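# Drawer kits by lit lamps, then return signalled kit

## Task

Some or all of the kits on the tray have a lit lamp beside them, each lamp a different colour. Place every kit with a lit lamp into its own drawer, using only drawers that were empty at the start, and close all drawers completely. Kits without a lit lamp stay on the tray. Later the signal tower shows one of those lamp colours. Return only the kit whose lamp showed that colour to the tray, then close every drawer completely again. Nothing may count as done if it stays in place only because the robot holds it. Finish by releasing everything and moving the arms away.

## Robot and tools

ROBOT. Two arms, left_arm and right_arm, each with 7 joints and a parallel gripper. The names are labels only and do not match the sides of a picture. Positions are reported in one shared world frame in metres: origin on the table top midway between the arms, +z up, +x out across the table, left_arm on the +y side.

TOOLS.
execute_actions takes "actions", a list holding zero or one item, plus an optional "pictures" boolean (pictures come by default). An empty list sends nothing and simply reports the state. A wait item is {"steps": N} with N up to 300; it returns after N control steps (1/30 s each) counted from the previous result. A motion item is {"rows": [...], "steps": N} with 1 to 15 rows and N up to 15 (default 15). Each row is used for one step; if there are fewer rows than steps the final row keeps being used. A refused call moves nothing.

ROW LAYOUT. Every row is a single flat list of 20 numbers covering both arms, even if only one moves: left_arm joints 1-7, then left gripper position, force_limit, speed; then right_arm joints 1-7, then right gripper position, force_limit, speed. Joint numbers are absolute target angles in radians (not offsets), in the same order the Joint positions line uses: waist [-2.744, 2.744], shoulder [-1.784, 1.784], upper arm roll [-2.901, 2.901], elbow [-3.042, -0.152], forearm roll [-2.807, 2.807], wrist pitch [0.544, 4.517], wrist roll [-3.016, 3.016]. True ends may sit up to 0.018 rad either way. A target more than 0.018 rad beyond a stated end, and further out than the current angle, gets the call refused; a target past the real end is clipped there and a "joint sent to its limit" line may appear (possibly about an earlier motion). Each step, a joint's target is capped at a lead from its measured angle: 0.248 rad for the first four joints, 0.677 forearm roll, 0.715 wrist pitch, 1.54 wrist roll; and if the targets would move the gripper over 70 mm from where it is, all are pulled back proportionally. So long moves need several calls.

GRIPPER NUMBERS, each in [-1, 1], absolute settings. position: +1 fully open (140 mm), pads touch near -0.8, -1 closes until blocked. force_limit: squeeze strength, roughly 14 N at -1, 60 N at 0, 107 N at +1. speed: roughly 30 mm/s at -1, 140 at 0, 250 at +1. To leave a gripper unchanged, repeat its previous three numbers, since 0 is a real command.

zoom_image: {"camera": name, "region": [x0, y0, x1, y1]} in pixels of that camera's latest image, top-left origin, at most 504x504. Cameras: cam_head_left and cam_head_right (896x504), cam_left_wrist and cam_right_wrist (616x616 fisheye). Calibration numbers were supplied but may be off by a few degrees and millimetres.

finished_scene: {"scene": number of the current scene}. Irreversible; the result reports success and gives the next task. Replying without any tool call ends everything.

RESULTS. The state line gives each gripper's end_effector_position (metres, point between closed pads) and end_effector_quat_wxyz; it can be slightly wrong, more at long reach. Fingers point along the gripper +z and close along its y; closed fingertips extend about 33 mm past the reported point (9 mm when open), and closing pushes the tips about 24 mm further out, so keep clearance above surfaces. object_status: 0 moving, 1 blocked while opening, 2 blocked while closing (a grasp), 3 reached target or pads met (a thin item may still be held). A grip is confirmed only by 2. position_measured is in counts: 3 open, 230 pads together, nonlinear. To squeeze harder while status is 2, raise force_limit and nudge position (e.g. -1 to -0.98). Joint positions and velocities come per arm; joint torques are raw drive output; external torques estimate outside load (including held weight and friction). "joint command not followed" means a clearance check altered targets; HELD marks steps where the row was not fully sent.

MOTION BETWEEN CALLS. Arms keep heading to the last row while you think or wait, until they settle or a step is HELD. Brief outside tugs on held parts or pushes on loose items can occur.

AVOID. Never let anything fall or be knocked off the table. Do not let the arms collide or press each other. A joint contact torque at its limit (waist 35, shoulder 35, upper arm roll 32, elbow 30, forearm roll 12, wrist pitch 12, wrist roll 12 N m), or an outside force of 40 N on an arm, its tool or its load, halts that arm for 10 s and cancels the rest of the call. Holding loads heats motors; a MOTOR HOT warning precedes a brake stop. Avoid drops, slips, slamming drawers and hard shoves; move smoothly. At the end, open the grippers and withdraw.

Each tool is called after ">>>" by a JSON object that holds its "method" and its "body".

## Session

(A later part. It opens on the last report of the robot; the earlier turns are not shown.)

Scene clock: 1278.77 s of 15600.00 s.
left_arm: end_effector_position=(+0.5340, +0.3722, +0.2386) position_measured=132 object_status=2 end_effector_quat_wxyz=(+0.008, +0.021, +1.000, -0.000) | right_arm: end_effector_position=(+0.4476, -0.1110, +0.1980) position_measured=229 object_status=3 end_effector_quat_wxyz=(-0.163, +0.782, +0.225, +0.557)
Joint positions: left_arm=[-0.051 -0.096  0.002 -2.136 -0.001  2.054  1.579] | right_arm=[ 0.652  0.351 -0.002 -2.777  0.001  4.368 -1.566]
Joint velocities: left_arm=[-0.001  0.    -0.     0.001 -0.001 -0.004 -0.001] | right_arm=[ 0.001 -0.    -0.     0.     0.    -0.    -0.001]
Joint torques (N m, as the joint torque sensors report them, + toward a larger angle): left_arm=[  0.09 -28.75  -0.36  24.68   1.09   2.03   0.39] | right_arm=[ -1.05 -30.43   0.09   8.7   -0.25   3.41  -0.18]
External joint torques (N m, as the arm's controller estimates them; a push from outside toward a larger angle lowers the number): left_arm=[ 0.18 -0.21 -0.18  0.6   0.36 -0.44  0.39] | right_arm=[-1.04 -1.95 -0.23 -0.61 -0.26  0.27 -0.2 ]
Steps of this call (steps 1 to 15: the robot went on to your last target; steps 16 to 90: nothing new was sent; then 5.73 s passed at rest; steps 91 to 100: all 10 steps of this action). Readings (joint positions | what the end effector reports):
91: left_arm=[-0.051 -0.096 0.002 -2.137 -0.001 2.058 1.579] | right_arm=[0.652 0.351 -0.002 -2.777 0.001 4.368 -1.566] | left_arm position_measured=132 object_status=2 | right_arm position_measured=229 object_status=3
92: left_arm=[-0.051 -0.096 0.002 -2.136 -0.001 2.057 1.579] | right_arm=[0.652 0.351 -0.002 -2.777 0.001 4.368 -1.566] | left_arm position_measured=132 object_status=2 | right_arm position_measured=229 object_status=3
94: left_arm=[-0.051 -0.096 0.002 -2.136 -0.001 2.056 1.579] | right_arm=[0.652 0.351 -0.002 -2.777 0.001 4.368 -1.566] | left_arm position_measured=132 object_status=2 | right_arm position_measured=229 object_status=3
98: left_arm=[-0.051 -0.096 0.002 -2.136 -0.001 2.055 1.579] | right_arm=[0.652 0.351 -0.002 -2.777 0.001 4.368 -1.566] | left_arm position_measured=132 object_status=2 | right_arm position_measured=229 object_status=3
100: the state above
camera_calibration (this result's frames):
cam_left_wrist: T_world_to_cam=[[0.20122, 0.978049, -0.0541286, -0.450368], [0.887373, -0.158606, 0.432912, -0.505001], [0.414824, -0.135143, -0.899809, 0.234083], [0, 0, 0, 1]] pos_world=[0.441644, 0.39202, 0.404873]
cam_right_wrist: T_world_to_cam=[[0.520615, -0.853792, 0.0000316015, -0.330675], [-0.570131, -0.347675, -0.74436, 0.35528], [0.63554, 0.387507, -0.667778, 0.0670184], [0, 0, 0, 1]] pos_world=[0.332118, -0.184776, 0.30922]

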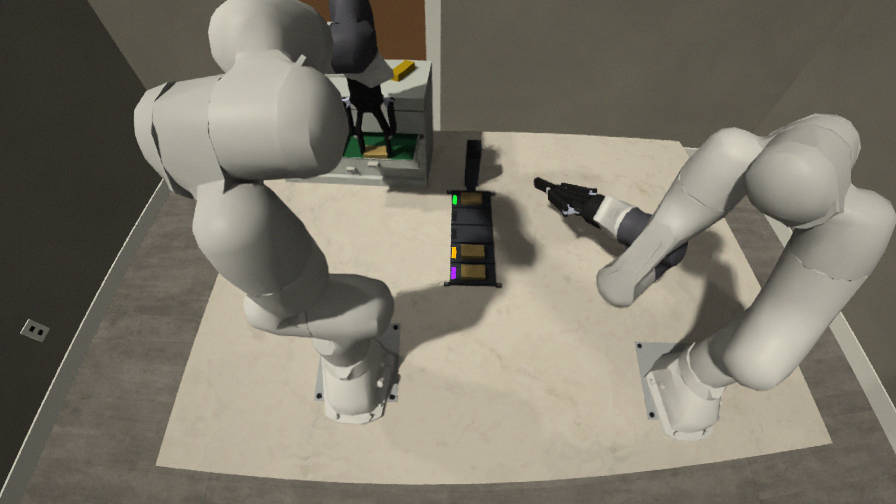

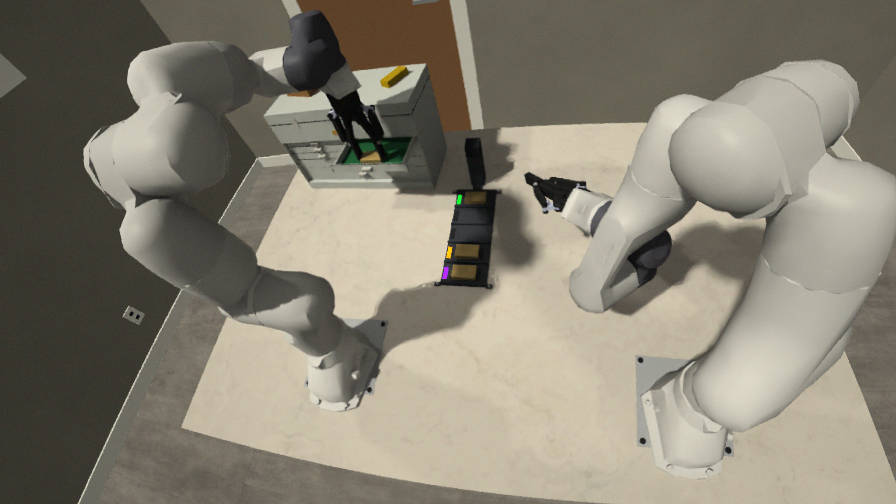

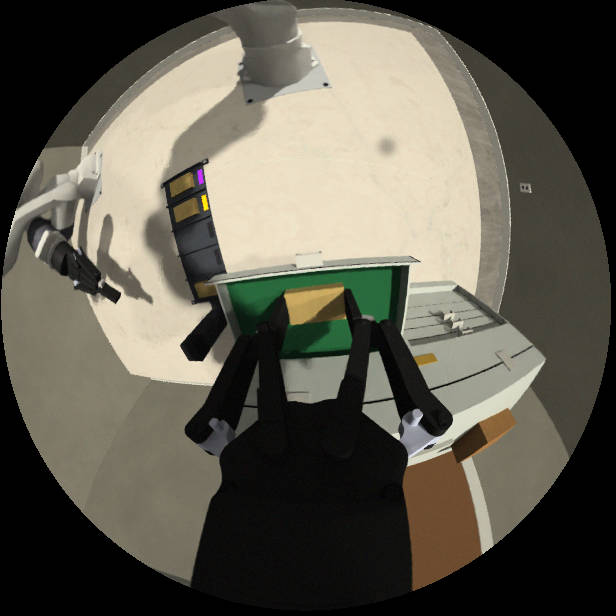

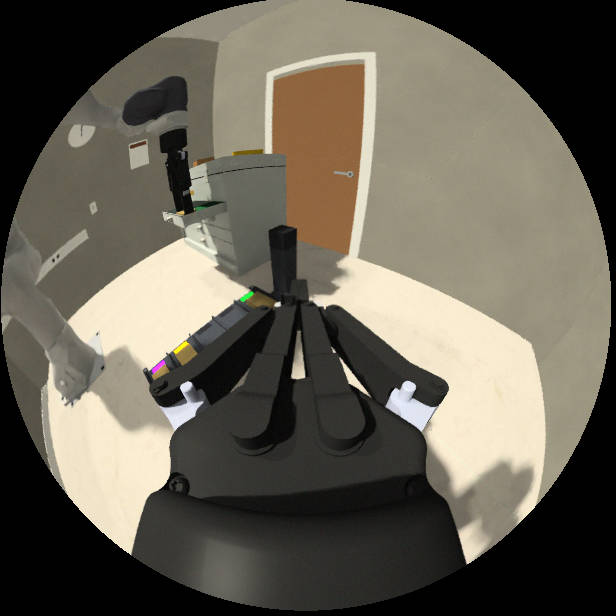

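>>> {"method": "execute_actions", "body": {"actions": [{"rows":[[-0.05,-0.097,0,-2.134,0,2.054,1.585,0.25,0,-0.5,0.65,0.35,0,-2.778,0,4.37,-1.571,-0.8,0,0]],"steps":15}], "pictures": false}}

>>> {"method": "execute_actions", "body": {"actions": [{"rows":[[-0.05,-0.117,0,-2.06,0,1.93,1.585,0.25,0,-0.5,0.65,0.35,0,-2.778,0,4.37,-1.571,-0.8,0,0]],"steps":15}], "pictures": false}}

>>> {"method": "execute_actions", "body": {"actions": [{"rows":[[-0.05,-0.1293,0,-2.0093,0,1.884,1.585,-0.8,0,0,0.65,0.35,0,-2.778,0,4.37,-1.571,-0.8,0,0]],"steps":15}], "pictures": false}}

>>> {"method": "execute_actions", "body": {"actions": [{"rows":[[-0.048,-0.7615,0,-2.6918,0,2.272,1.585,-0.8,0,0,0.65,0.35,0,-2.778,0,4.37,-1.571,-0.8,0,0]],"steps":15}], "pictures": false}}

>>> {"method": "execute_actions", "body": {"actions": [{"steps":15}], "pictures": false}}

>>> {"method": "execute_actions", "body": {"actions": [{"rows":[[-0.048,-0.689,0,-2.8289,0,2.482,1.585,-0.8,0,0,0.65,0.35,0,-2.778,0,4.37,-1.571,-0.8,0,0]],"steps":15}], "pictures": false}}

>>> {"method": "execute_actions", "body": {"actions": [{"steps":15}], "pictures": false}}

>>> {"method": "execute_actions", "body": {"actions": [{"rows":[[-0.048,-0.59,0,-2.7638,0,2.519,1.585,-0.8,0,0,0.65,0.35,0,-2.778,0,4.37,-1.571,-0.8,0,0]],"steps":12}], "pictures": false}}

>>> {"method": "execute_actions", "body": {"actions": [{"rows":[[-0.049,-0.517,0,-2.71,0,2.537,1.585,-0.8,0,0,0.65,0.35,0,-2.778,0,4.37,-1.571,-0.8,0,0]],"steps":10}], "pictures": false}}

>>> {"method": "execute_actions", "body": {"actions": [{"rows":[[-0.05,-0.4465,0,-2.6542,0,2.553,1.585,-0.8,0,0,0.65,0.35,0,-2.778,0,4.37,-1.571,-0.8,0,0]],"steps":10}], "pictures": false}}

>>> {"method": "execute_actions", "body": {"actions": [{"rows":[[-0.05,-0.38,0,-2.596,0,2.563,1.585,-0.8,0,0,0.65,0.35,0,-2.778,0,4.37,-1.571,-0.8,0,0]],"steps":10}], "pictures": false}}

>>> {"method": "execute_actions", "body": {"actions": [{"rows":[[-0.051,-0.315,0,-2.5383,0,2.57,1.585,-0.8,0,0,0.65,0.35,0,-2.778,0,4.37,-1.571,-0.8,0,0]],"steps":10}], "pictures": false}}

>>> {"method": "execute_actions", "body": {"actions": [{"rows":[[-0.051,-0.253,0,-2.477,0,2.57,1.585,-0.8,0,0,0.65,0.35,0,-2.778,0,4.37,-1.571,-0.8,0,0]],"steps":10}], "pictures": false}}

>>> {"method": "execute_actions", "body": {"actions": [{"rows":[[-0.051,-0.192,0,-2.4159,0,2.568,1.585,-0.8,0,0,0.65,0.35,0,-2.778,0,4.37,-1.571,-0.8,0,0]],"steps":15}]}}

>>> {"method": "zoom_image", "body": {"camera": "cam_right_wrist", "region": [130, 160, 270, 280]}}

Scene clock: 1331.57 s of 15600.00 s.
left_arm: end_effector_position=(+0.5339, +0.3722, +0.2387) position_measured=98 object_status=3 end_effector_quat_wxyz=(+0.007, +0.021, +1.000, -0.000) | right_arm: end_effector_position=(+0.4476, -0.1110, +0.1980) position_measured=229 object_status=3 end_effector_quat_wxyz=(-0.163, +0.782, +0.225, +0.557)
Joint positions: left_arm=[-0.051 -0.096  0.002 -2.135 -0.001  2.053  1.579] | right_arm=[ 0.652  0.351 -0.002 -2.777  0.001  4.368 -1.566]
Joint velocities: left_arm=[ 0.001  0.     0.     0.    -0.    -0.001  0.002] | right_arm=[ 0.001  0.    -0.    -0.002 -0.002  0.     0.001]
Joint torques (N m, as the joint torque sensors report them, + toward a larger angle): left_arm=[  0.55 -28.25  -1.    24.56   1.16   2.73   0.47] | right_arm=[ -0.81 -30.07   0.53   8.98  -0.22   3.42  -0.18]
External joint torques (N m, as the arm's controller estimates them; a push from outside toward a larger angle lowers the number): left_arm=[ 0.5   0.17 -0.95  0.58  0.42  0.28  0.47] | right_arm=[-0.85 -1.64  0.16 -0.28 -0.22  0.28 -0.21]
Steps of this call (steps 1 to 15: the robot went on to your last target; steps 16 to 90: nothing new was sent; then 49.30 s passed at rest; steps 91 to 105: all 15 steps of this action). Readings (joint positions | what the end effector reports):
91: left_arm=[-0.051 -0.096 0.002 -2.135 -0.001 2.053 1.579] | right_arm=[0.652 0.351 -0.002 -2.777 0.001 4.368 -1.566] | left_arm position_measured=132 object_status=0 | right_arm position_measured=229 object_status=3
92: left_arm=[-0.051 -0.096 0.002 -2.135 -0.001 2.053 1.579] | right_arm=[0.652 0.351 -0.002 -2.777 0.001 4.368 -1.566] | left_arm position_measured=132 object_status=0 | right_arm position_measured=229 object_status=3
94: left_arm=[-0.051 -0.096 0.002 -2.135 -0.001 2.053 1.579] | right_arm=[0.652 0.351 -0.002 -2.777 0.001 4.368 -1.566] | left_arm position_measured=119 object_status=0 | right_arm position_measured=229 object_status=3
98: left_arm=[-0.051 -0.096 0.002 -2.135 -0.001 2.053 1.579] | right_arm=[0.652 0.351 -0.002 -2.777 0.001 4.368 -1.566] | left_arm position_measured=101 object_status=0 | right_arm position_measured=229 object_status=3
105: the state above

Scene clock: 1332.07 s of 15600.00 s.
left_arm: end_effector_position=(+0.5295, +0.3723, +0.2758) position_measured=98 object_status=3 end_effector_quat_wxyz=(-0.000, +0.021, +1.000, -0.000) | right_arm: end_effector_position=(+0.4476, -0.1110, +0.1980) position_measured=229 object_status=3 end_effector_quat_wxyz=(-0.163, +0.782, +0.225, +0.557)
Joint positions: left_arm=[-0.051 -0.119  0.002 -2.06  -0.001  1.941  1.579] | right_arm=[ 0.652  0.351 -0.002 -2.777  0.001  4.368 -1.566]
Joint velocities: left_arm=[ 0.001 -0.    -0.    -0.001 -0.001 -0.039  0.003] | right_arm=[ 0.001  0.    -0.001 -0.001  0.002 -0.001  0.   ]
Joint torques (N m, as the joint torque sensors report them, + toward a larger angle): left_arm=[ -0.45 -26.08  -1.28  24.37   1.22   2.02   0.5 ] | right_arm=[ -1.21 -30.21   0.38   9.26  -0.24   3.4   -0.16]
External joint torques (N m, as the arm's controller estimates them; a push from outside toward a larger angle lowers the number): left_arm=[-0.46  1.77 -1.17  0.13  0.46 -0.4   0.5 ] | right_arm=[-1.2  -1.76  0.06 -0.02 -0.26  0.26 -0.19]
Steps of this call (steps 1 to 15: all 15 steps of this action). Readings (joint positions | what the end effector reports):
1: left_arm=[-0.051 -0.095 0.002 -2.121 -0.001 2.031 1.579] | right_arm=[0.652 0.351 -0.002 -2.777 0.001 4.368 -1.566] | left_arm position_measured=98 object_status=3 | right_arm position_measured=229 object_status=3
2: left_arm=[-0.051 -0.098 0.002 -2.104 -0.001 2.013 1.579] | right_arm=[0.652 0.351 -0.002 -2.777 0.001 4.368 -1.566] | left_arm position_measured=98 object_status=3 | right_arm position_measured=229 object_status=3
4: left_arm=[-0.051 -0.110 0.002 -2.077 -0.001 1.988 1.579] | right_arm=[0.652 0.351 -0.002 -2.777 0.001 4.368 -1.566] | left_arm position_measured=98 object_status=3 | right_arm position_measured=229 object_status=3
8: left_arm=[-0.051 -0.119 0.002 -2.061 -0.001 1.960 1.579] | right_arm=[0.652 0.351 -0.002 -2.777 0.001 4.368 -1.566] | left_arm position_measured=98 object_status=3 | right_arm position_measured=229 object_status=3
15: the state above

Scene clock: 1332.57 s of 15600.00 s.
left_arm: end_effector_position=(+0.5328, +0.3722, +0.3012) position_measured=203 object_status=0 end_effector_quat_wxyz=(+0.005, +0.021, +1.000, -0.001) | right_arm: end_effector_position=(+0.4476, -0.1110, +0.1980) position_measured=229 object_status=3 end_effector_quat_wxyz=(-0.163, +0.782, +0.225, +0.557)
Joint positions: left_arm=[-0.051 -0.13   0.002 -2.01  -0.001  1.891  1.579] | right_arm=[ 0.652  0.351 -0.002 -2.777  0.001  4.368 -1.566]
Joint velocities: left_arm=[ 0.001  0.001  0.     0.001  0.    -0.018 -0.002] | right_arm=[-0.001  0.    -0.    -0.     0.001 -0.     0.002]
Joint torques (N m, as the joint torque sensors report them, + toward a larger angle): left_arm=[  0.28 -26.74  -0.75  23.83   1.19   1.75   0.36] | right_arm=[ -0.65 -30.29   0.48   8.62  -0.28   3.39  -0.13]
External joint torques (N m, as the arm's controller estimates them; a push from outside toward a larger angle lowers the number): left_arm=[ 0.15  0.94 -0.76 -0.61  0.4  -0.71  0.36] | right_arm=[-0.63 -1.87  0.17 -0.65 -0.3   0.25 -0.15]
Steps of this call (steps 1 to 15: all 15 steps of this action). Readings (joint positions | what the end effector reports):
1: left_arm=[-0.051 -0.117 0.002 -2.051 -0.001 1.930 1.579] | right_arm=[0.652 0.351 -0.002 -2.777 0.001 4.368 -1.566] | left_arm position_measured=98 object_status=0 | right_arm position_measured=229 object_status=3
2: left_arm=[-0.051 -0.118 0.002 -2.039 -0.001 1.922 1.579] | right_arm=[0.652 0.351 -0.002 -2.777 0.001 4.368 -1.566] | left_arm position_measured=104 object_status=0 | right_arm position_measured=229 object_status=3
4: left_arm=[-0.051 -0.125 0.002 -2.022 -0.001 1.912 1.579] | right_arm=[0.652 0.351 -0.002 -2.777 0.001 4.368 -1.566] | left_arm position_measured=120 object_status=0 | right_arm position_measured=229 object_status=3
8: left_arm=[-0.051 -0.130 0.002 -2.010 -0.001 1.900 1.579] | right_arm=[0.652 0.351 -0.002 -2.777 0.001 4.368 -1.566] | left_arm position_measured=150 object_status=0 | right_arm position_measured=229 object_status=3
15: the state above

Scene clock: 1333.07 s of 15600.00 s.
left_arm: end_effector_position=(+0.4240, +0.3759, +0.2863) position_measured=229 object_status=3 end_effector_quat_wxyz=(+0.158, +0.021, +0.987, -0.003) | right_arm: end_effector_position=(+0.4476, -0.1110, +0.1980) position_measured=229 object_status=3 end_effector_quat_wxyz=(-0.163, +0.782, +0.225, +0.557)
Joint positions: left_arm=[-0.05  -0.757  0.001 -2.687 -0.     2.247  1.579] | right_arm=[ 0.652  0.351 -0.002 -2.777  0.001  4.368 -1.566]
Joint velocities: left_arm=[-0.001 -0.03   0.    -0.057  0.     0.122  0.002] | right_arm=[ 0.001  0.    -0.001  0.     0.     0.     0.001]
Joint torques (N m, as the joint torque sensors report them, + toward a larger angle): left_arm=[ 0.62 -8.83 -0.37 24.99  1.07  3.9   0.47] | right_arm=[ -0.99 -30.35   0.48   8.78  -0.25   3.35  -0.17]
External joint torques (N m, as the arm's controller estimates them; a push from outside toward a larger angle lowers the number): left_arm=[ 0.66 -1.91  0.33 -0.61  0.28  0.75  0.48] | right_arm=[-1.   -1.89  0.15 -0.51 -0.26  0.21 -0.19]
Steps of this call (steps 1 to 15: all 15 steps of this action). Readings (joint positions | what the end effector reports):
1: left_arm=[-0.051 -0.175 0.002 -2.079 -0.000 1.958 1.579] | right_arm=[0.652 0.351 -0.002 -2.777 0.001 4.368 -1.566] | left_arm position_measured=211 object_status=0 | right_arm position_measured=229 object_status=3
2: left_arm=[-0.051 -0.247 0.001 -2.163 -0.000 2.012 1.579] | right_arm=[0.652 0.351 -0.002 -2.777 0.001 4.368 -1.566] | left_arm position_measured=218 object_status=0 | right_arm position_measured=229 object_status=3
4: left_arm=[-0.051 -0.405 0.001 -2.321 -0.000 2.096 1.579] | right_arm=[0.652 0.351 -0.002 -2.777 0.001 4.368 -1.566] | left_arm position_measured=229 object_status=0 | right_arm position_measured=229 object_status=3
8: left_arm=[-0.051 -0.690 0.001 -2.593 -0.000 2.190 1.579] | right_arm=[0.652 0.351 -0.002 -2.777 0.001 4.368 -1.566] | left_arm position_measured=229 object_status=0 | right_arm position_measured=229 object_status=3
15: the state above

Scene clock: 1333.57 s of 15600.00 s.
left_arm: end_effector_position=(+0.4285, +0.3758, +0.2892) position_measured=229 object_status=3 end_effector_quat_wxyz=(+0.167, +0.021, +0.986, -0.003) | right_arm: end_effector_position=(+0.4476, -0.1110, +0.1980) position_measured=229 object_status=3 end_effector_quat_wxyz=(-0.163, +0.782, +0.225, +0.557)
Joint positions: left_arm=[-0.05  -0.759  0.001 -2.69  -0.     2.267  1.579] | right_arm=[ 0.652  0.351 -0.002 -2.777  0.001  4.368 -1.566]
Joint velocities: left_arm=[ 0.001 -0.     0.001 -0.001  0.     0.007  0.001] | right_arm=[ 0.    -0.001  0.     0.001 -0.001  0.001  0.   ]
Joint torques (N m, as the joint torque sensors report them, + toward a larger angle): left_arm=[ 0.7  -7.91 -0.63 23.05  0.98  3.94  0.37] | right_arm=[ -1.   -30.19   0.27   8.78  -0.28   3.39  -0.15]
External joint torques (N m, as the arm's controller estimates them; a push from outside toward a larger angle lowers the number): left_arm=[ 0.65 -1.1   0.   -1.84  0.21  0.86  0.38] | right_arm=[-1.03 -1.72 -0.08 -0.55 -0.28  0.24 -0.18]
Steps of this call (steps 1 to 15: the robot went on to your last target). Readings (joint positions | what the end effector reports):
1: left_arm=[-0.050 -0.758 0.001 -2.688 -0.000 2.251 1.579] | right_arm=[0.652 0.351 -0.002 -2.777 0.001 4.368 -1.566] | left_arm position_measured=229 object_status=3 | right_arm position_measured=229 object_status=3
2: left_arm=[-0.050 -0.758 0.001 -2.689 -0.000 2.254 1.579] | right_arm=[0.652 0.351 -0.002 -2.777 0.001 4.368 -1.566] | left_arm position_measured=229 object_status=3 | right_arm position_measured=229 object_status=3
4: left_arm=[-0.050 -0.759 0.001 -2.690 -0.000 2.258 1.579] | right_arm=[0.652 0.351 -0.002 -2.777 0.001 4.368 -1.566] | left_arm position_measured=229 object_status=3 | right_arm position_measured=229 object_status=3
8: left_arm=[-0.050 -0.759 0.001 -2.690 -0.000 2.264 1.579] | right_arm=[0.652 0.351 -0.002 -2.777 0.001 4.368 -1.566] | left_arm position_measured=229 object_status=3 | right_arm position_measured=229 object_status=3
15: the state above

Scene clock: 1334.07 s of 15600.00 s.
left_arm: end_effector_position=(+0.4260, +0.3759, +0.2184) position_measured=229 object_status=3 end_effector_quat_wxyz=(+0.162, +0.021, +0.987, -0.003) | right_arm: end_effector_position=(+0.4476, -0.1110, +0.1980) position_measured=229 object_status=3 end_effector_quat_wxyz=(-0.163, +0.782, +0.225, +0.557)
Joint positions: left_arm=[-0.05  -0.688  0.001 -2.828 -0.     2.466  1.579] | right_arm=[ 0.652  0.351 -0.002 -2.777  0.001  4.368 -1.566]
Joint velocities: left_arm=[-0.    -0.    -0.001  0.    -0.     0.071  0.001] | right_arm=[-0.002 -0.001  0.    -0.    -0.     0.002  0.   ]
Joint torques (N m, as the joint torque sensors report them, + toward a larger angle): left_arm=[ 0.13 -8.73 -0.46 23.6   0.99  3.78  0.28] | right_arm=[ -0.69 -30.41   0.46   8.77  -0.27   3.45  -0.08]
External joint torques (N m, as the arm's controller estimates them; a push from outside toward a larger angle lowers the number): left_arm=[ 0.18 -0.61  0.19 -0.37  0.3   0.73  0.29] | right_arm=[-0.62 -1.9   0.2  -0.53 -0.3   0.3  -0.11]
Steps of this call (steps 1 to 15: all 15 steps of this action). Readings (joint positions | what the end effector reports):
1: left_arm=[-0.050 -0.754 0.001 -2.713 -0.000 2.308 1.579] | right_arm=[0.652 0.351 -0.002 -2.777 0.001 4.368 -1.566] | left_arm position_measured=229 object_status=3 | right_arm position_measured=229 object_status=3
2: left_arm=[-0.050 -0.737 0.001 -2.747 -0.000 2.340 1.579] | right_arm=[0.652 0.351 -0.002 -2.777 0.001 4.368 -1.566] | left_arm position_measured=229 object_status=3 | right_arm position_measured=229 object_status=3
4: left_arm=[-0.050 -0.704 0.001 -2.800 -0.000 2.382 1.579] | right_arm=[0.652 0.351 -0.002 -2.777 0.001 4.368 -1.566] | left_arm position_measured=229 object_status=3 | right_arm position_measured=229 object_status=3
8: left_arm=[-0.050 -0.688 0.001 -2.828 -0.000 2.431 1.579] | right_arm=[0.652 0.351 -0.002 -2.777 0.001 4.368 -1.566] | left_arm position_measured=229 object_status=3 | right_arm position_measured=229 object_status=3
15: the state above

Scene clock: 1334.57 s of 15600.00 s.
left_arm: end_effector_position=(+0.4289, +0.3758, +0.2204) position_measured=229 object_status=3 end_effector_quat_wxyz=(+0.168, +0.021, +0.986, -0.003) | right_arm: end_effector_position=(+0.4476, -0.1110, +0.1980) position_measured=229 object_status=3 end_effector_quat_wxyz=(-0.163, +0.782, +0.225, +0.557)
Joint positions: left_arm=[-0.05  -0.688  0.001 -2.828 -0.     2.477  1.579] | right_arm=[ 0.652  0.351 -0.002 -2.777  0.001  4.368 -1.566]
Joint velocities: left_arm=[ 0.    -0.     0.     0.001  0.     0.004 -0.   ] | right_arm=[-0.     0.001 -0.001 -0.    -0.001 -0.     0.   ]
Joint torques (N m, as the joint torque sensors report them, + toward a larger angle): left_arm=[ 1.19 -8.67 -0.73 23.04  0.85  3.91  0.37] | right_arm=[ -1.24 -30.22   0.54   8.89  -0.24   3.43  -0.13]
External joint torques (N m, as the arm's controller estimates them; a push from outside toward a larger angle lowers the number): left_arm=[ 1.16 -0.54 -0.15 -1.03  0.15  0.82  0.38] | right_arm=[-1.21 -1.82  0.24 -0.36 -0.26  0.3  -0.15]
Steps of this call (steps 1 to 15: the robot went on to your last target). Readings (joint positions | what the end effector reports):
1: left_arm=[-0.050 -0.688 0.001 -2.828 -0.000 2.468 1.579] | right_arm=[0.652 0.351 -0.002 -2.777 0.001 4.368 -1.566] | left_arm position_measured=229 object_status=3 | right_arm position_measured=229 object_status=3
2: left_arm=[-0.050 -0.688 0.001 -2.828 -0.000 2.470 1.579] | right_arm=[0.652 0.351 -0.002 -2.777 0.001 4.368 -1.566] | left_arm position_measured=229 object_status=3 | right_arm position_measured=229 object_status=3
4: left_arm=[-0.050 -0.688 0.001 -2.828 -0.000 2.473 1.579] | right_arm=[0.652 0.351 -0.002 -2.777 0.001 4.368 -1.566] | left_arm position_measured=229 object_status=3 | right_arm position_measured=229 object_status=3
8: left_arm=[-0.050 -0.688 0.001 -2.828 -0.000 2.476 1.579] | right_arm=[0.652 0.351 -0.002 -2.777 0.001 4.368 -1.566] | left_arm position_measured=229 object_status=3 | right_arm position_measured=229 object_status=3
15: the state above

Scene clock: 1334.97 s of 15600.00 s.
left_arm: end_effector_position=(+0.4534, +0.3750, +0.2202) position_measured=229 object_status=3 end_effector_quat_wxyz=(+0.168, +0.021, +0.986, -0.003) | right_arm: end_effector_position=(+0.4476, -0.1110, +0.1980) position_measured=229 object_status=3 end_effector_quat_wxyz=(-0.163, +0.782, +0.225, +0.557)
Joint positions: left_arm=[-0.05  -0.592  0.001 -2.766 -0.     2.511  1.579] | right_arm=[ 0.652  0.351 -0.002 -2.777  0.001  4.368 -1.566]
Joint velocities: left_arm=[0.001 0.004 0.    0.007 0.    0.022 0.   ] | right_arm=[-0.    -0.001  0.    -0.002 -0.001  0.    -0.001]
Joint torques (N m, as the joint torque sensors report them, + toward a larger angle): left_arm=[ 0.7  -8.85 -0.82 24.26  0.93  3.83  0.36] | right_arm=[ -0.81 -30.54   0.43   9.14  -0.27   3.44  -0.15]
External joint torques (N m, as the arm's controller estimates them; a push from outside toward a larger angle lowers the number): left_arm=[ 0.74  2.17 -0.24  0.53  0.26  0.77  0.37] | right_arm=[-0.85 -2.09  0.07 -0.12 -0.27  0.3  -0.18]
Steps of this call (steps 1 to 12: all 12 steps of this action). Readings (joint positions | what the end effector reports):
1: left_arm=[-0.050 -0.668 0.001 -2.813 -0.000 2.482 1.579] | right_arm=[0.652 0.351 -0.002 -2.777 0.001 4.368 -1.566] | left_arm position_measured=229 object_status=3 | right_arm position_measured=229 object_status=3
2: left_arm=[-0.050 -0.641 0.001 -2.795 -0.000 2.489 1.579] | right_arm=[0.652 0.351 -0.002 -2.777 0.001 4.368 -1.566] | left_arm position_measured=229 object_status=3 | right_arm position_measured=229 object_status=3
4: left_arm=[-0.050 -0.611 0.001 -2.777 -0.000 2.498 1.579] | right_arm=[0.652 0.351 -0.002 -2.777 0.001 4.368 -1.566] | left_arm position_measured=229 object_status=3 | right_arm position_measured=229 object_status=3
8: left_arm=[-0.050 -0.594 0.001 -2.768 -0.000 2.507 1.579] | right_arm=[0.652 0.351 -0.002 -2.777 0.001 4.368 -1.566] | left_arm position_measured=229 object_status=3 | right_arm position_measured=229 object_status=3
12: the state above

Scene clock: 1335.30 s of 15600.00 s.
left_arm: end_effector_position=(+0.4711, +0.3744, +0.2181) position_measured=229 object_status=3 end_effector_quat_wxyz=(+0.165, +0.021, +0.986, -0.003) | right_arm: end_effector_position=(+0.4476, -0.1110, +0.1980) position_measured=229 object_status=3 end_effector_quat_wxyz=(-0.163, +0.782, +0.225, +0.557)
Joint positions: left_arm=[-0.05  -0.519  0.001 -2.714 -0.     2.527  1.579] | right_arm=[ 0.652  0.351 -0.002 -2.777  0.001  4.368 -1.566]
Joint velocities: left_arm=[ 0.001  0.011  0.002  0.007 -0.     0.01  -0.   ] | right_arm=[-0.    -0.    -0.    -0.001  0.    -0.    -0.001]
Joint torques (N m, as the joint torque sensors report them, + toward a larger angle): left_arm=[  0.33 -11.73  -0.86  23.94   0.95   4.57   0.44] | right_arm=[ -0.75 -30.27   0.53   8.66  -0.28   3.45  -0.14]
External joint torques (N m, as the arm's controller estimates them; a push from outside toward a larger angle lowers the number): left_arm=[ 0.26  1.79 -0.47  0.28  0.29  1.48  0.45] | right_arm=[-0.7  -1.8   0.25 -0.63 -0.3   0.31 -0.16]
Steps of this call (steps 1 to 10: all 10 steps of this action). Readings (joint positions | what the end effector reports):
1: left_arm=[-0.050 -0.577 0.001 -2.752 -0.000 2.514 1.579] | right_arm=[0.652 0.351 -0.002 -2.777 0.001 4.368 -1.566] | left_arm position_measured=229 object_status=3 | right_arm position_measured=229 object_status=3
2: left_arm=[-0.050 -0.557 0.001 -2.738 -0.000 2.517 1.579] | right_arm=[0.652 0.351 -0.002 -2.777 0.001 4.368 -1.566] | left_arm position_measured=229 object_status=3 | right_arm position_measured=229 object_status=3
4: left_arm=[-0.050 -0.533 0.001 -2.723 -0.000 2.522 1.579] | right_arm=[0.652 0.351 -0.002 -2.777 0.001 4.368 -1.566] | left_arm position_measured=229 object_status=3 | right_arm position_measured=229 object_status=3
8: left_arm=[-0.050 -0.520 0.001 -2.715 -0.000 2.526 1.579] | right_arm=[0.652 0.351 -0.002 -2.777 0.001 4.368 -1.566] | left_arm position_measured=229 object_status=3 | right_arm position_measured=229 object_status=3
10: the state above

Scene clock: 1335.63 s of 15600.00 s.
left_arm: end_effector_position=(+0.4910, +0.3738, +0.2177) position_measured=229 object_status=3 end_effector_quat_wxyz=(+0.165, +0.021, +0.986, -0.003) | right_arm: end_effector_position=(+0.4476, -0.1110, +0.1980) position_measured=229 object_status=3 end_effector_quat_wxyz=(-0.163, +0.782, +0.225, +0.557)
Joint positions: left_arm=[-0.05  -0.448  0.001 -2.659 -0.     2.542  1.579] | right_arm=[ 0.652  0.351 -0.002 -2.777  0.001  4.368 -1.566]
Joint velocities: left_arm=[ 0.     0.012  0.     0.006 -0.     0.01  -0.002] | right_arm=[-0.    -0.    -0.001  0.     0.    -0.    -0.   ]
Joint torques (N m, as the joint torque sensors report them, + toward a larger angle): left_arm=[ -0.25 -15.14  -1.08  25.67   0.98   4.71   0.36] | right_arm=[ -0.83 -30.11   0.57   9.06  -0.29   3.39  -0.16]
External joint torques (N m, as the arm's controller estimates them; a push from outside toward a larger angle lowers the number): left_arm=[-0.28  0.58 -0.69  2.22  0.33  1.65  0.37] | right_arm=[-0.87 -1.64  0.2  -0.26 -0.29  0.26 -0.19]
Steps of this call (steps 1 to 10: all 10 steps of this action). Readings (joint positions | what the end effector reports):
1: left_arm=[-0.050 -0.504 0.001 -2.701 -0.000 2.528 1.579] | right_arm=[0.652 0.351 -0.002 -2.777 0.001 4.368 -1.566] | left_arm position_measured=229 object_status=3 | right_arm position_measured=229 object_status=3
2: left_arm=[-0.050 -0.484 0.001 -2.686 -0.000 2.531 1.579] | right_arm=[0.652 0.351 -0.002 -2.777 0.001 4.368 -1.566] | left_arm position_measured=229 object_status=3 | right_arm position_measured=229 object_status=3
4: left_arm=[-0.050 -0.461 0.001 -2.669 -0.000 2.536 1.579] | right_arm=[0.652 0.351 -0.002 -2.777 0.001 4.368 -1.566] | left_arm position_measured=229 object_status=3 | right_arm position_measured=229 object_status=3
8: left_arm=[-0.050 -0.449 0.001 -2.660 -0.000 2.541 1.579] | right_arm=[0.652 0.351 -0.002 -2.777 0.001 4.368 -1.566] | left_arm position_measured=229 object_status=3 | right_arm position_measured=229 object_status=3
10: the state above

Scene clock: 1335.97 s of 15600.00 s.
left_arm: end_effector_position=(+0.5113, +0.3731, +0.2180) position_measured=229 object_status=3 end_effector_quat_wxyz=(+0.165, +0.021, +0.986, -0.003) | right_arm: end_effector_position=(+0.4476, -0.1110, +0.1980) position_measured=229 object_status=3 end_effector_quat_wxyz=(-0.163, +0.782, +0.225, +0.557)
Joint positions: left_arm=[-0.05  -0.381  0.001 -2.601 -0.     2.552  1.579] | right_arm=[ 0.652  0.351 -0.002 -2.777  0.001  4.368 -1.566]
Joint velocities: left_arm=[ 0.     0.011  0.     0.007 -0.     0.006  0.001] | right_arm=[ 0.001  0.    -0.001  0.     0.    -0.002 -0.   ]
Joint torques (N m, as the joint torque sensors report them, + toward a larger angle): left_arm=[ -1.05 -17.47  -1.11  25.04   0.92   4.78   0.47] | right_arm=[ -0.78 -30.62   0.36   8.38  -0.27   3.42  -0.13]
External joint torques (N m, as the arm's controller estimates them; a push from outside toward a larger angle lowers the number): left_arm=[-1.09  0.43 -0.79  1.74  0.27  1.73  0.48] | right_arm=[-0.8  -2.13  0.02 -0.97 -0.28  0.28 -0.16]
Steps of this call (steps 1 to 10: all 10 steps of this action). Readings (joint positions | what the end effector reports):
1: left_arm=[-0.050 -0.434 0.001 -2.646 -0.000 2.542 1.579] | right_arm=[0.652 0.351 -0.002 -2.777 0.001 4.368 -1.566] | left_arm position_measured=229 object_status=3 | right_arm position_measured=229 object_status=3
2: left_arm=[-0.050 -0.415 0.001 -2.629 -0.000 2.544 1.579] | right_arm=[0.652 0.351 -0.002 -2.777 0.001 4.368 -1.566] | left_arm position_measured=229 object_status=3 | right_arm position_measured=229 object_status=3
4: left_arm=[-0.050 -0.394 0.001 -2.612 -0.000 2.548 1.579] | right_arm=[0.652 0.351 -0.002 -2.777 0.001 4.368 -1.566] | left_arm position_measured=229 object_status=3 | right_arm position_measured=229 object_status=3
8: left_arm=[-0.050 -0.382 0.001 -2.602 -0.000 2.551 1.579] | right_arm=[0.652 0.351 -0.002 -2.777 0.001 4.368 -1.566] | left_arm position_measured=229 object_status=3 | right_arm position_measured=229 object_status=3
10: the state above

Scene clock: 1336.30 s of 15600.00 s.
left_arm: end_effector_position=(+0.5316, +0.3724, +0.2179) position_measured=229 object_status=3 end_effector_quat_wxyz=(+0.166, +0.021, +0.986, -0.003) | right_arm: end_effector_position=(+0.4476, -0.1110, +0.1980) position_measured=229 object_status=3 end_effector_quat_wxyz=(-0.163, +0.782, +0.225, +0.557)
Joint positions: left_arm=[-0.05  -0.316  0.001 -2.543 -0.     2.56   1.579] | right_arm=[ 0.652  0.351 -0.002 -2.777  0.001  4.368 -1.566]
Joint velocities: left_arm=[-0.     0.012  0.001  0.008 -0.001  0.003  0.001] | right_arm=[ 0.    -0.002 -0.     0.     0.002 -0.     0.001]
Joint torques (N m, as the joint torque sensors report them, + toward a larger angle): left_arm=[ -1.36 -20.45  -0.93  25.65   0.92   4.85   0.45] | right_arm=[ -0.97 -30.33   0.08   8.95  -0.24   3.42  -0.15]
External joint torques (N m, as the arm's controller estimates them; a push from outside toward a larger angle lowers the number): left_arm=[-1.34 -0.31 -0.61  2.31  0.27  1.77  0.46] | right_arm=[-0.99 -1.83 -0.25 -0.38 -0.26  0.28 -0.17]
Steps of this call (steps 1 to 10: all 10 steps of this action). Readings (joint positions | what the end effector reports):
1: left_arm=[-0.050 -0.367 0.001 -2.588 -0.000 2.552 1.579] | right_arm=[0.652 0.351 -0.002 -2.777 0.001 4.368 -1.566] | left_arm position_measured=229 object_status=3 | right_arm position_measured=229 object_status=3
2: left_arm=[-0.050 -0.349 0.001 -2.571 -0.000 2.554 1.579] | right_arm=[0.652 0.351 -0.002 -2.777 0.001 4.368 -1.566] | left_arm position_measured=229 object_status=3 | right_arm position_measured=229 object_status=3
4: left_arm=[-0.050 -0.328 0.001 -2.554 -0.000 2.557 1.579] | right_arm=[0.652 0.351 -0.002 -2.777 0.001 4.368 -1.566] | left_arm position_measured=229 object_status=3 | right_arm position_measured=229 object_status=3
8: left_arm=[-0.050 -0.318 0.001 -2.544 -0.000 2.560 1.579] | right_arm=[0.652 0.351 -0.002 -2.777 0.001 4.368 -1.566] | left_arm position_measured=229 object_status=3 | right_arm position_measured=229 object_status=3
10: the state above

Scene clock: 1336.63 s of 15600.00 s.
left_arm: end_effector_position=(+0.5519, +0.3717, +0.2184) position_measured=229 object_status=3 end_effector_quat_wxyz=(+0.166, +0.021, +0.986, -0.003) | right_arm: end_effector_position=(+0.4476, -0.1110, +0.1980) position_measured=229 object_status=3 end_effector_quat_wxyz=(-0.163, +0.782, +0.225, +0.557)
Joint positions: left_arm=[-0.05  -0.254  0.001 -2.482 -0.     2.561  1.579] | right_arm=[ 0.652  0.351 -0.002 -2.777  0.001  4.368 -1.566]
Joint velocities: left_arm=[ 0.     0.008  0.001  0.009  0.002 -0.    -0.001] | right_arm=[-0.001  0.001  0.002 -0.001 -0.    -0.001  0.001]
Joint torques (N m, as the joint torque sensors report them, + toward a larger angle): left_arm=[ -0.83 -21.25  -0.86  25.3    1.     4.62   0.4 ] | right_arm=[ -0.93 -30.14   0.46   9.15  -0.28   3.39  -0.12]
External joint torques (N m, as the arm's controller estimates them; a push from outside toward a larger angle lowers the number): left_arm=[-0.92  1.23 -0.72  1.88  0.35  1.54  0.41] | right_arm=[-0.95 -1.72  0.12 -0.14 -0.29  0.25 -0.15]
Steps of this call (steps 1 to 10: all 10 steps of this action). Readings (joint positions | what the end effector reports):
1: left_arm=[-0.050 -0.303 0.001 -2.529 -0.000 2.558 1.579] | right_arm=[0.652 0.351 -0.002 -2.777 0.001 4.368 -1.566] | left_arm position_measured=229 object_status=3 | right_arm position_measured=229 object_status=3
2: left_arm=[-0.050 -0.285 0.001 -2.512 -0.000 2.559 1.579] | right_arm=[0.652 0.351 -0.002 -2.777 0.001 4.368 -1.566] | left_arm position_measured=229 object_status=3 | right_arm position_measured=229 object_status=3
4: left_arm=[-0.050 -0.266 0.001 -2.493 -0.000 2.561 1.579] | right_arm=[0.652 0.351 -0.002 -2.777 0.001 4.368 -1.566] | left_arm position_measured=229 object_status=3 | right_arm position_measured=229 object_status=3
8: left_arm=[-0.050 -0.255 0.001 -2.483 -0.000 2.561 1.579] | right_arm=[0.652 0.351 -0.002 -2.777 0.001 4.368 -1.566] | left_arm position_measured=229 object_status=3 | right_arm position_measured=229 object_status=3
10: the state above

Scene clock: 1337.13 s of 15600.00 s.
left_arm: end_effector_position=(+0.5721, +0.3710, +0.2181) position_measured=229 object_status=3 end_effector_quat_wxyz=(+0.166, +0.021, +0.986, -0.002) | right_arm: end_effector_position=(+0.4476, -0.1110, +0.1980) position_measured=229 object_status=3 end_effector_quat_wxyz=(-0.163, +0.782, +0.225, +0.557)
Joint positions: left_arm=[-0.05  -0.193  0.001 -2.42  -0.     2.561  1.579] | right_arm=[ 0.652  0.351 -0.002 -2.777  0.001  4.368 -1.566]
Joint velocities: left_arm=[0.    0.001 0.    0.002 0.    0.    0.   ] | right_arm=[ 0.    -0.001  0.001  0.001 -0.     0.    -0.001]
Joint torques (N m, as the joint torque sensors report them, + toward a larger angle): left_arm=[ -1.03 -22.97  -0.92  25.33   0.98   4.35   0.32] | right_arm=[ -1.13 -30.12   0.53   8.68  -0.28   3.41  -0.14]
External joint torques (N m, as the arm's controller estimates them; a push from outside toward a larger angle lowers the number): left_arm=[-1.01  1.42 -0.72  1.92  0.33  1.27  0.33] | right_arm=[-1.15 -1.58  0.18 -0.68 -0.29  0.27 -0.16]
Steps of this call (steps 1 to 15: all 15 steps of this action). Readings (joint positions | what the end effector reports):
1: left_arm=[-0.050 -0.241 0.001 -2.467 -0.000 2.559 1.579] | right_arm=[0.652 0.351 -0.002 -2.777 0.001 4.368 -1.566] | left_arm position_measured=229 object_status=3 | right_arm position_measured=229 object_status=3
2: left_arm=[-0.050 -0.224 0.001 -2.450 -0.000 2.560 1.579] | right_arm=[0.652 0.351 -0.002 -2.777 0.001 4.368 -1.566] | left_arm position_measured=229 object_status=3 | right_arm position_measured=229 object_status=3
4: left_arm=[-0.050 -0.205 0.001 -2.432 -0.000 2.561 1.579] | right_arm=[0.652 0.351 -0.002 -2.777 0.001 4.368 -1.566] | left_arm position_measured=229 object_status=3 | right_arm position_measured=229 object_status=3
8: left_arm=[-0.050 -0.195 0.001 -2.422 -0.000 2.561 1.579] | right_arm=[0.652 0.351 -0.002 -2.777 0.001 4.368 -1.566] | left_arm position_measured=229 object_status=3 | right_arm position_measured=229 object_status=3
15: the state above
camera_calibration (this result's frames):
cam_left_wrist: T_world_to_cam=[[0.209873, 0.977728, 0.00137654, -0.474938], [0.70662, -0.152652, 0.690931, -0.485201], [0.675752, -0.144035, -0.72292, 0.0150798], [0, 0, 0, 1]] pos_world=[0.432339, 0.392466, 0.346795]
cam_right_wrist: T_world_to_cam=[[0.520615, -0.853792, 0.0000317244, -0.330675], [-0.570131, -0.347675, -0.74436, 0.35528], [0.63554, 0.387507, -0.667778, 0.0670184], [0, 0, 0, 1]] pos_world=[0.332118, -0.184776, 0.30922]

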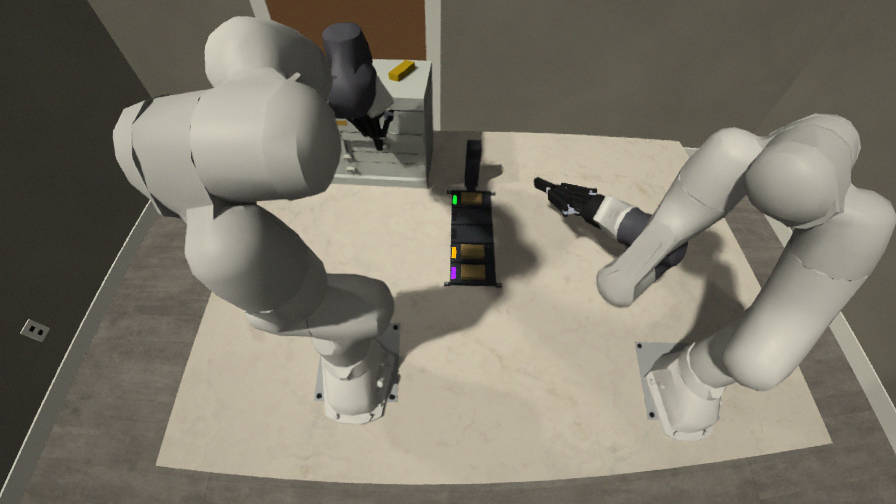

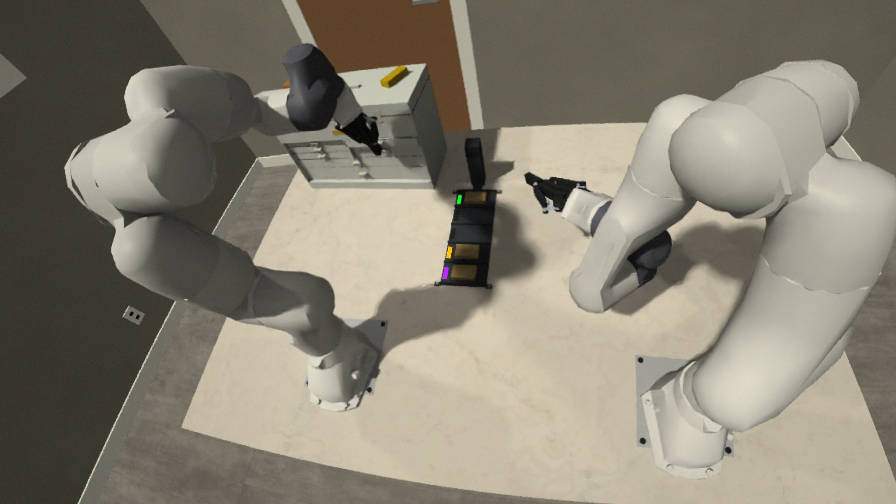

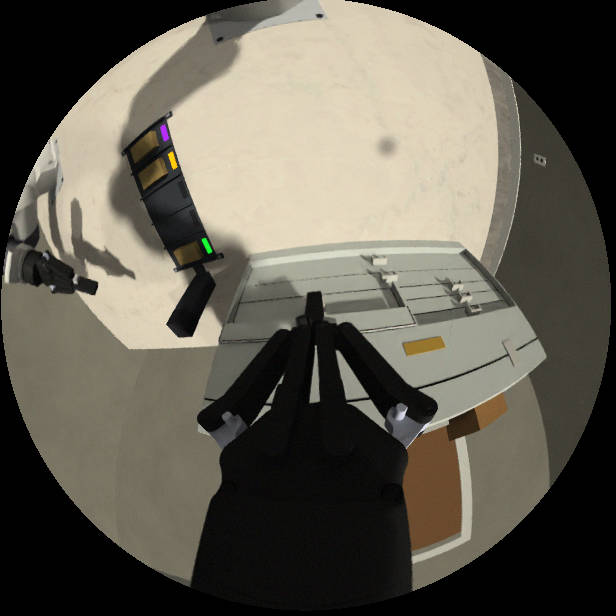

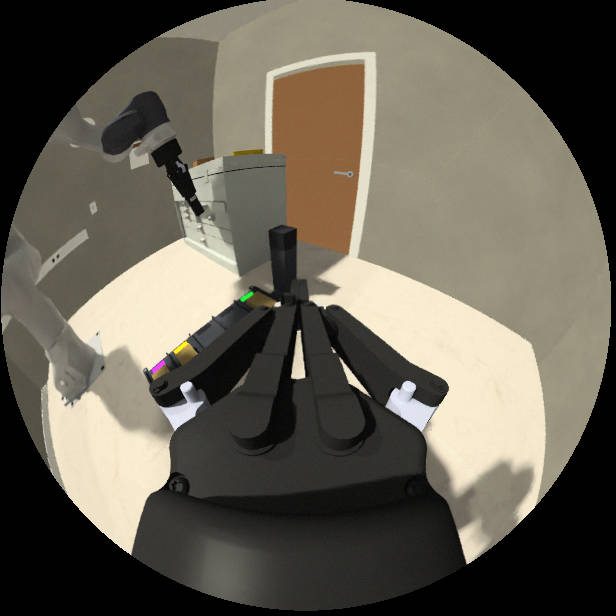

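Region (130, 160, 270, 280) of cam_right_wrist's 616x616 image, scaled by 3.600, with more detail than that image has; it fills the top 432 rows of this view, and the rest is white.

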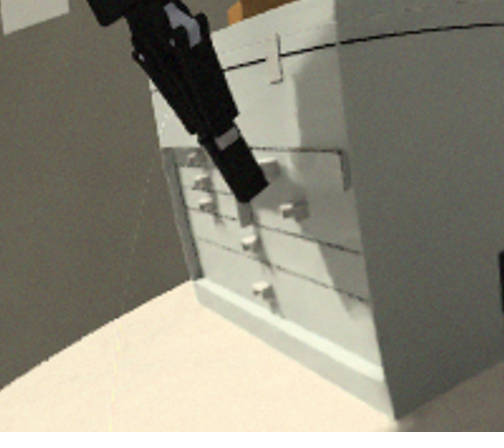

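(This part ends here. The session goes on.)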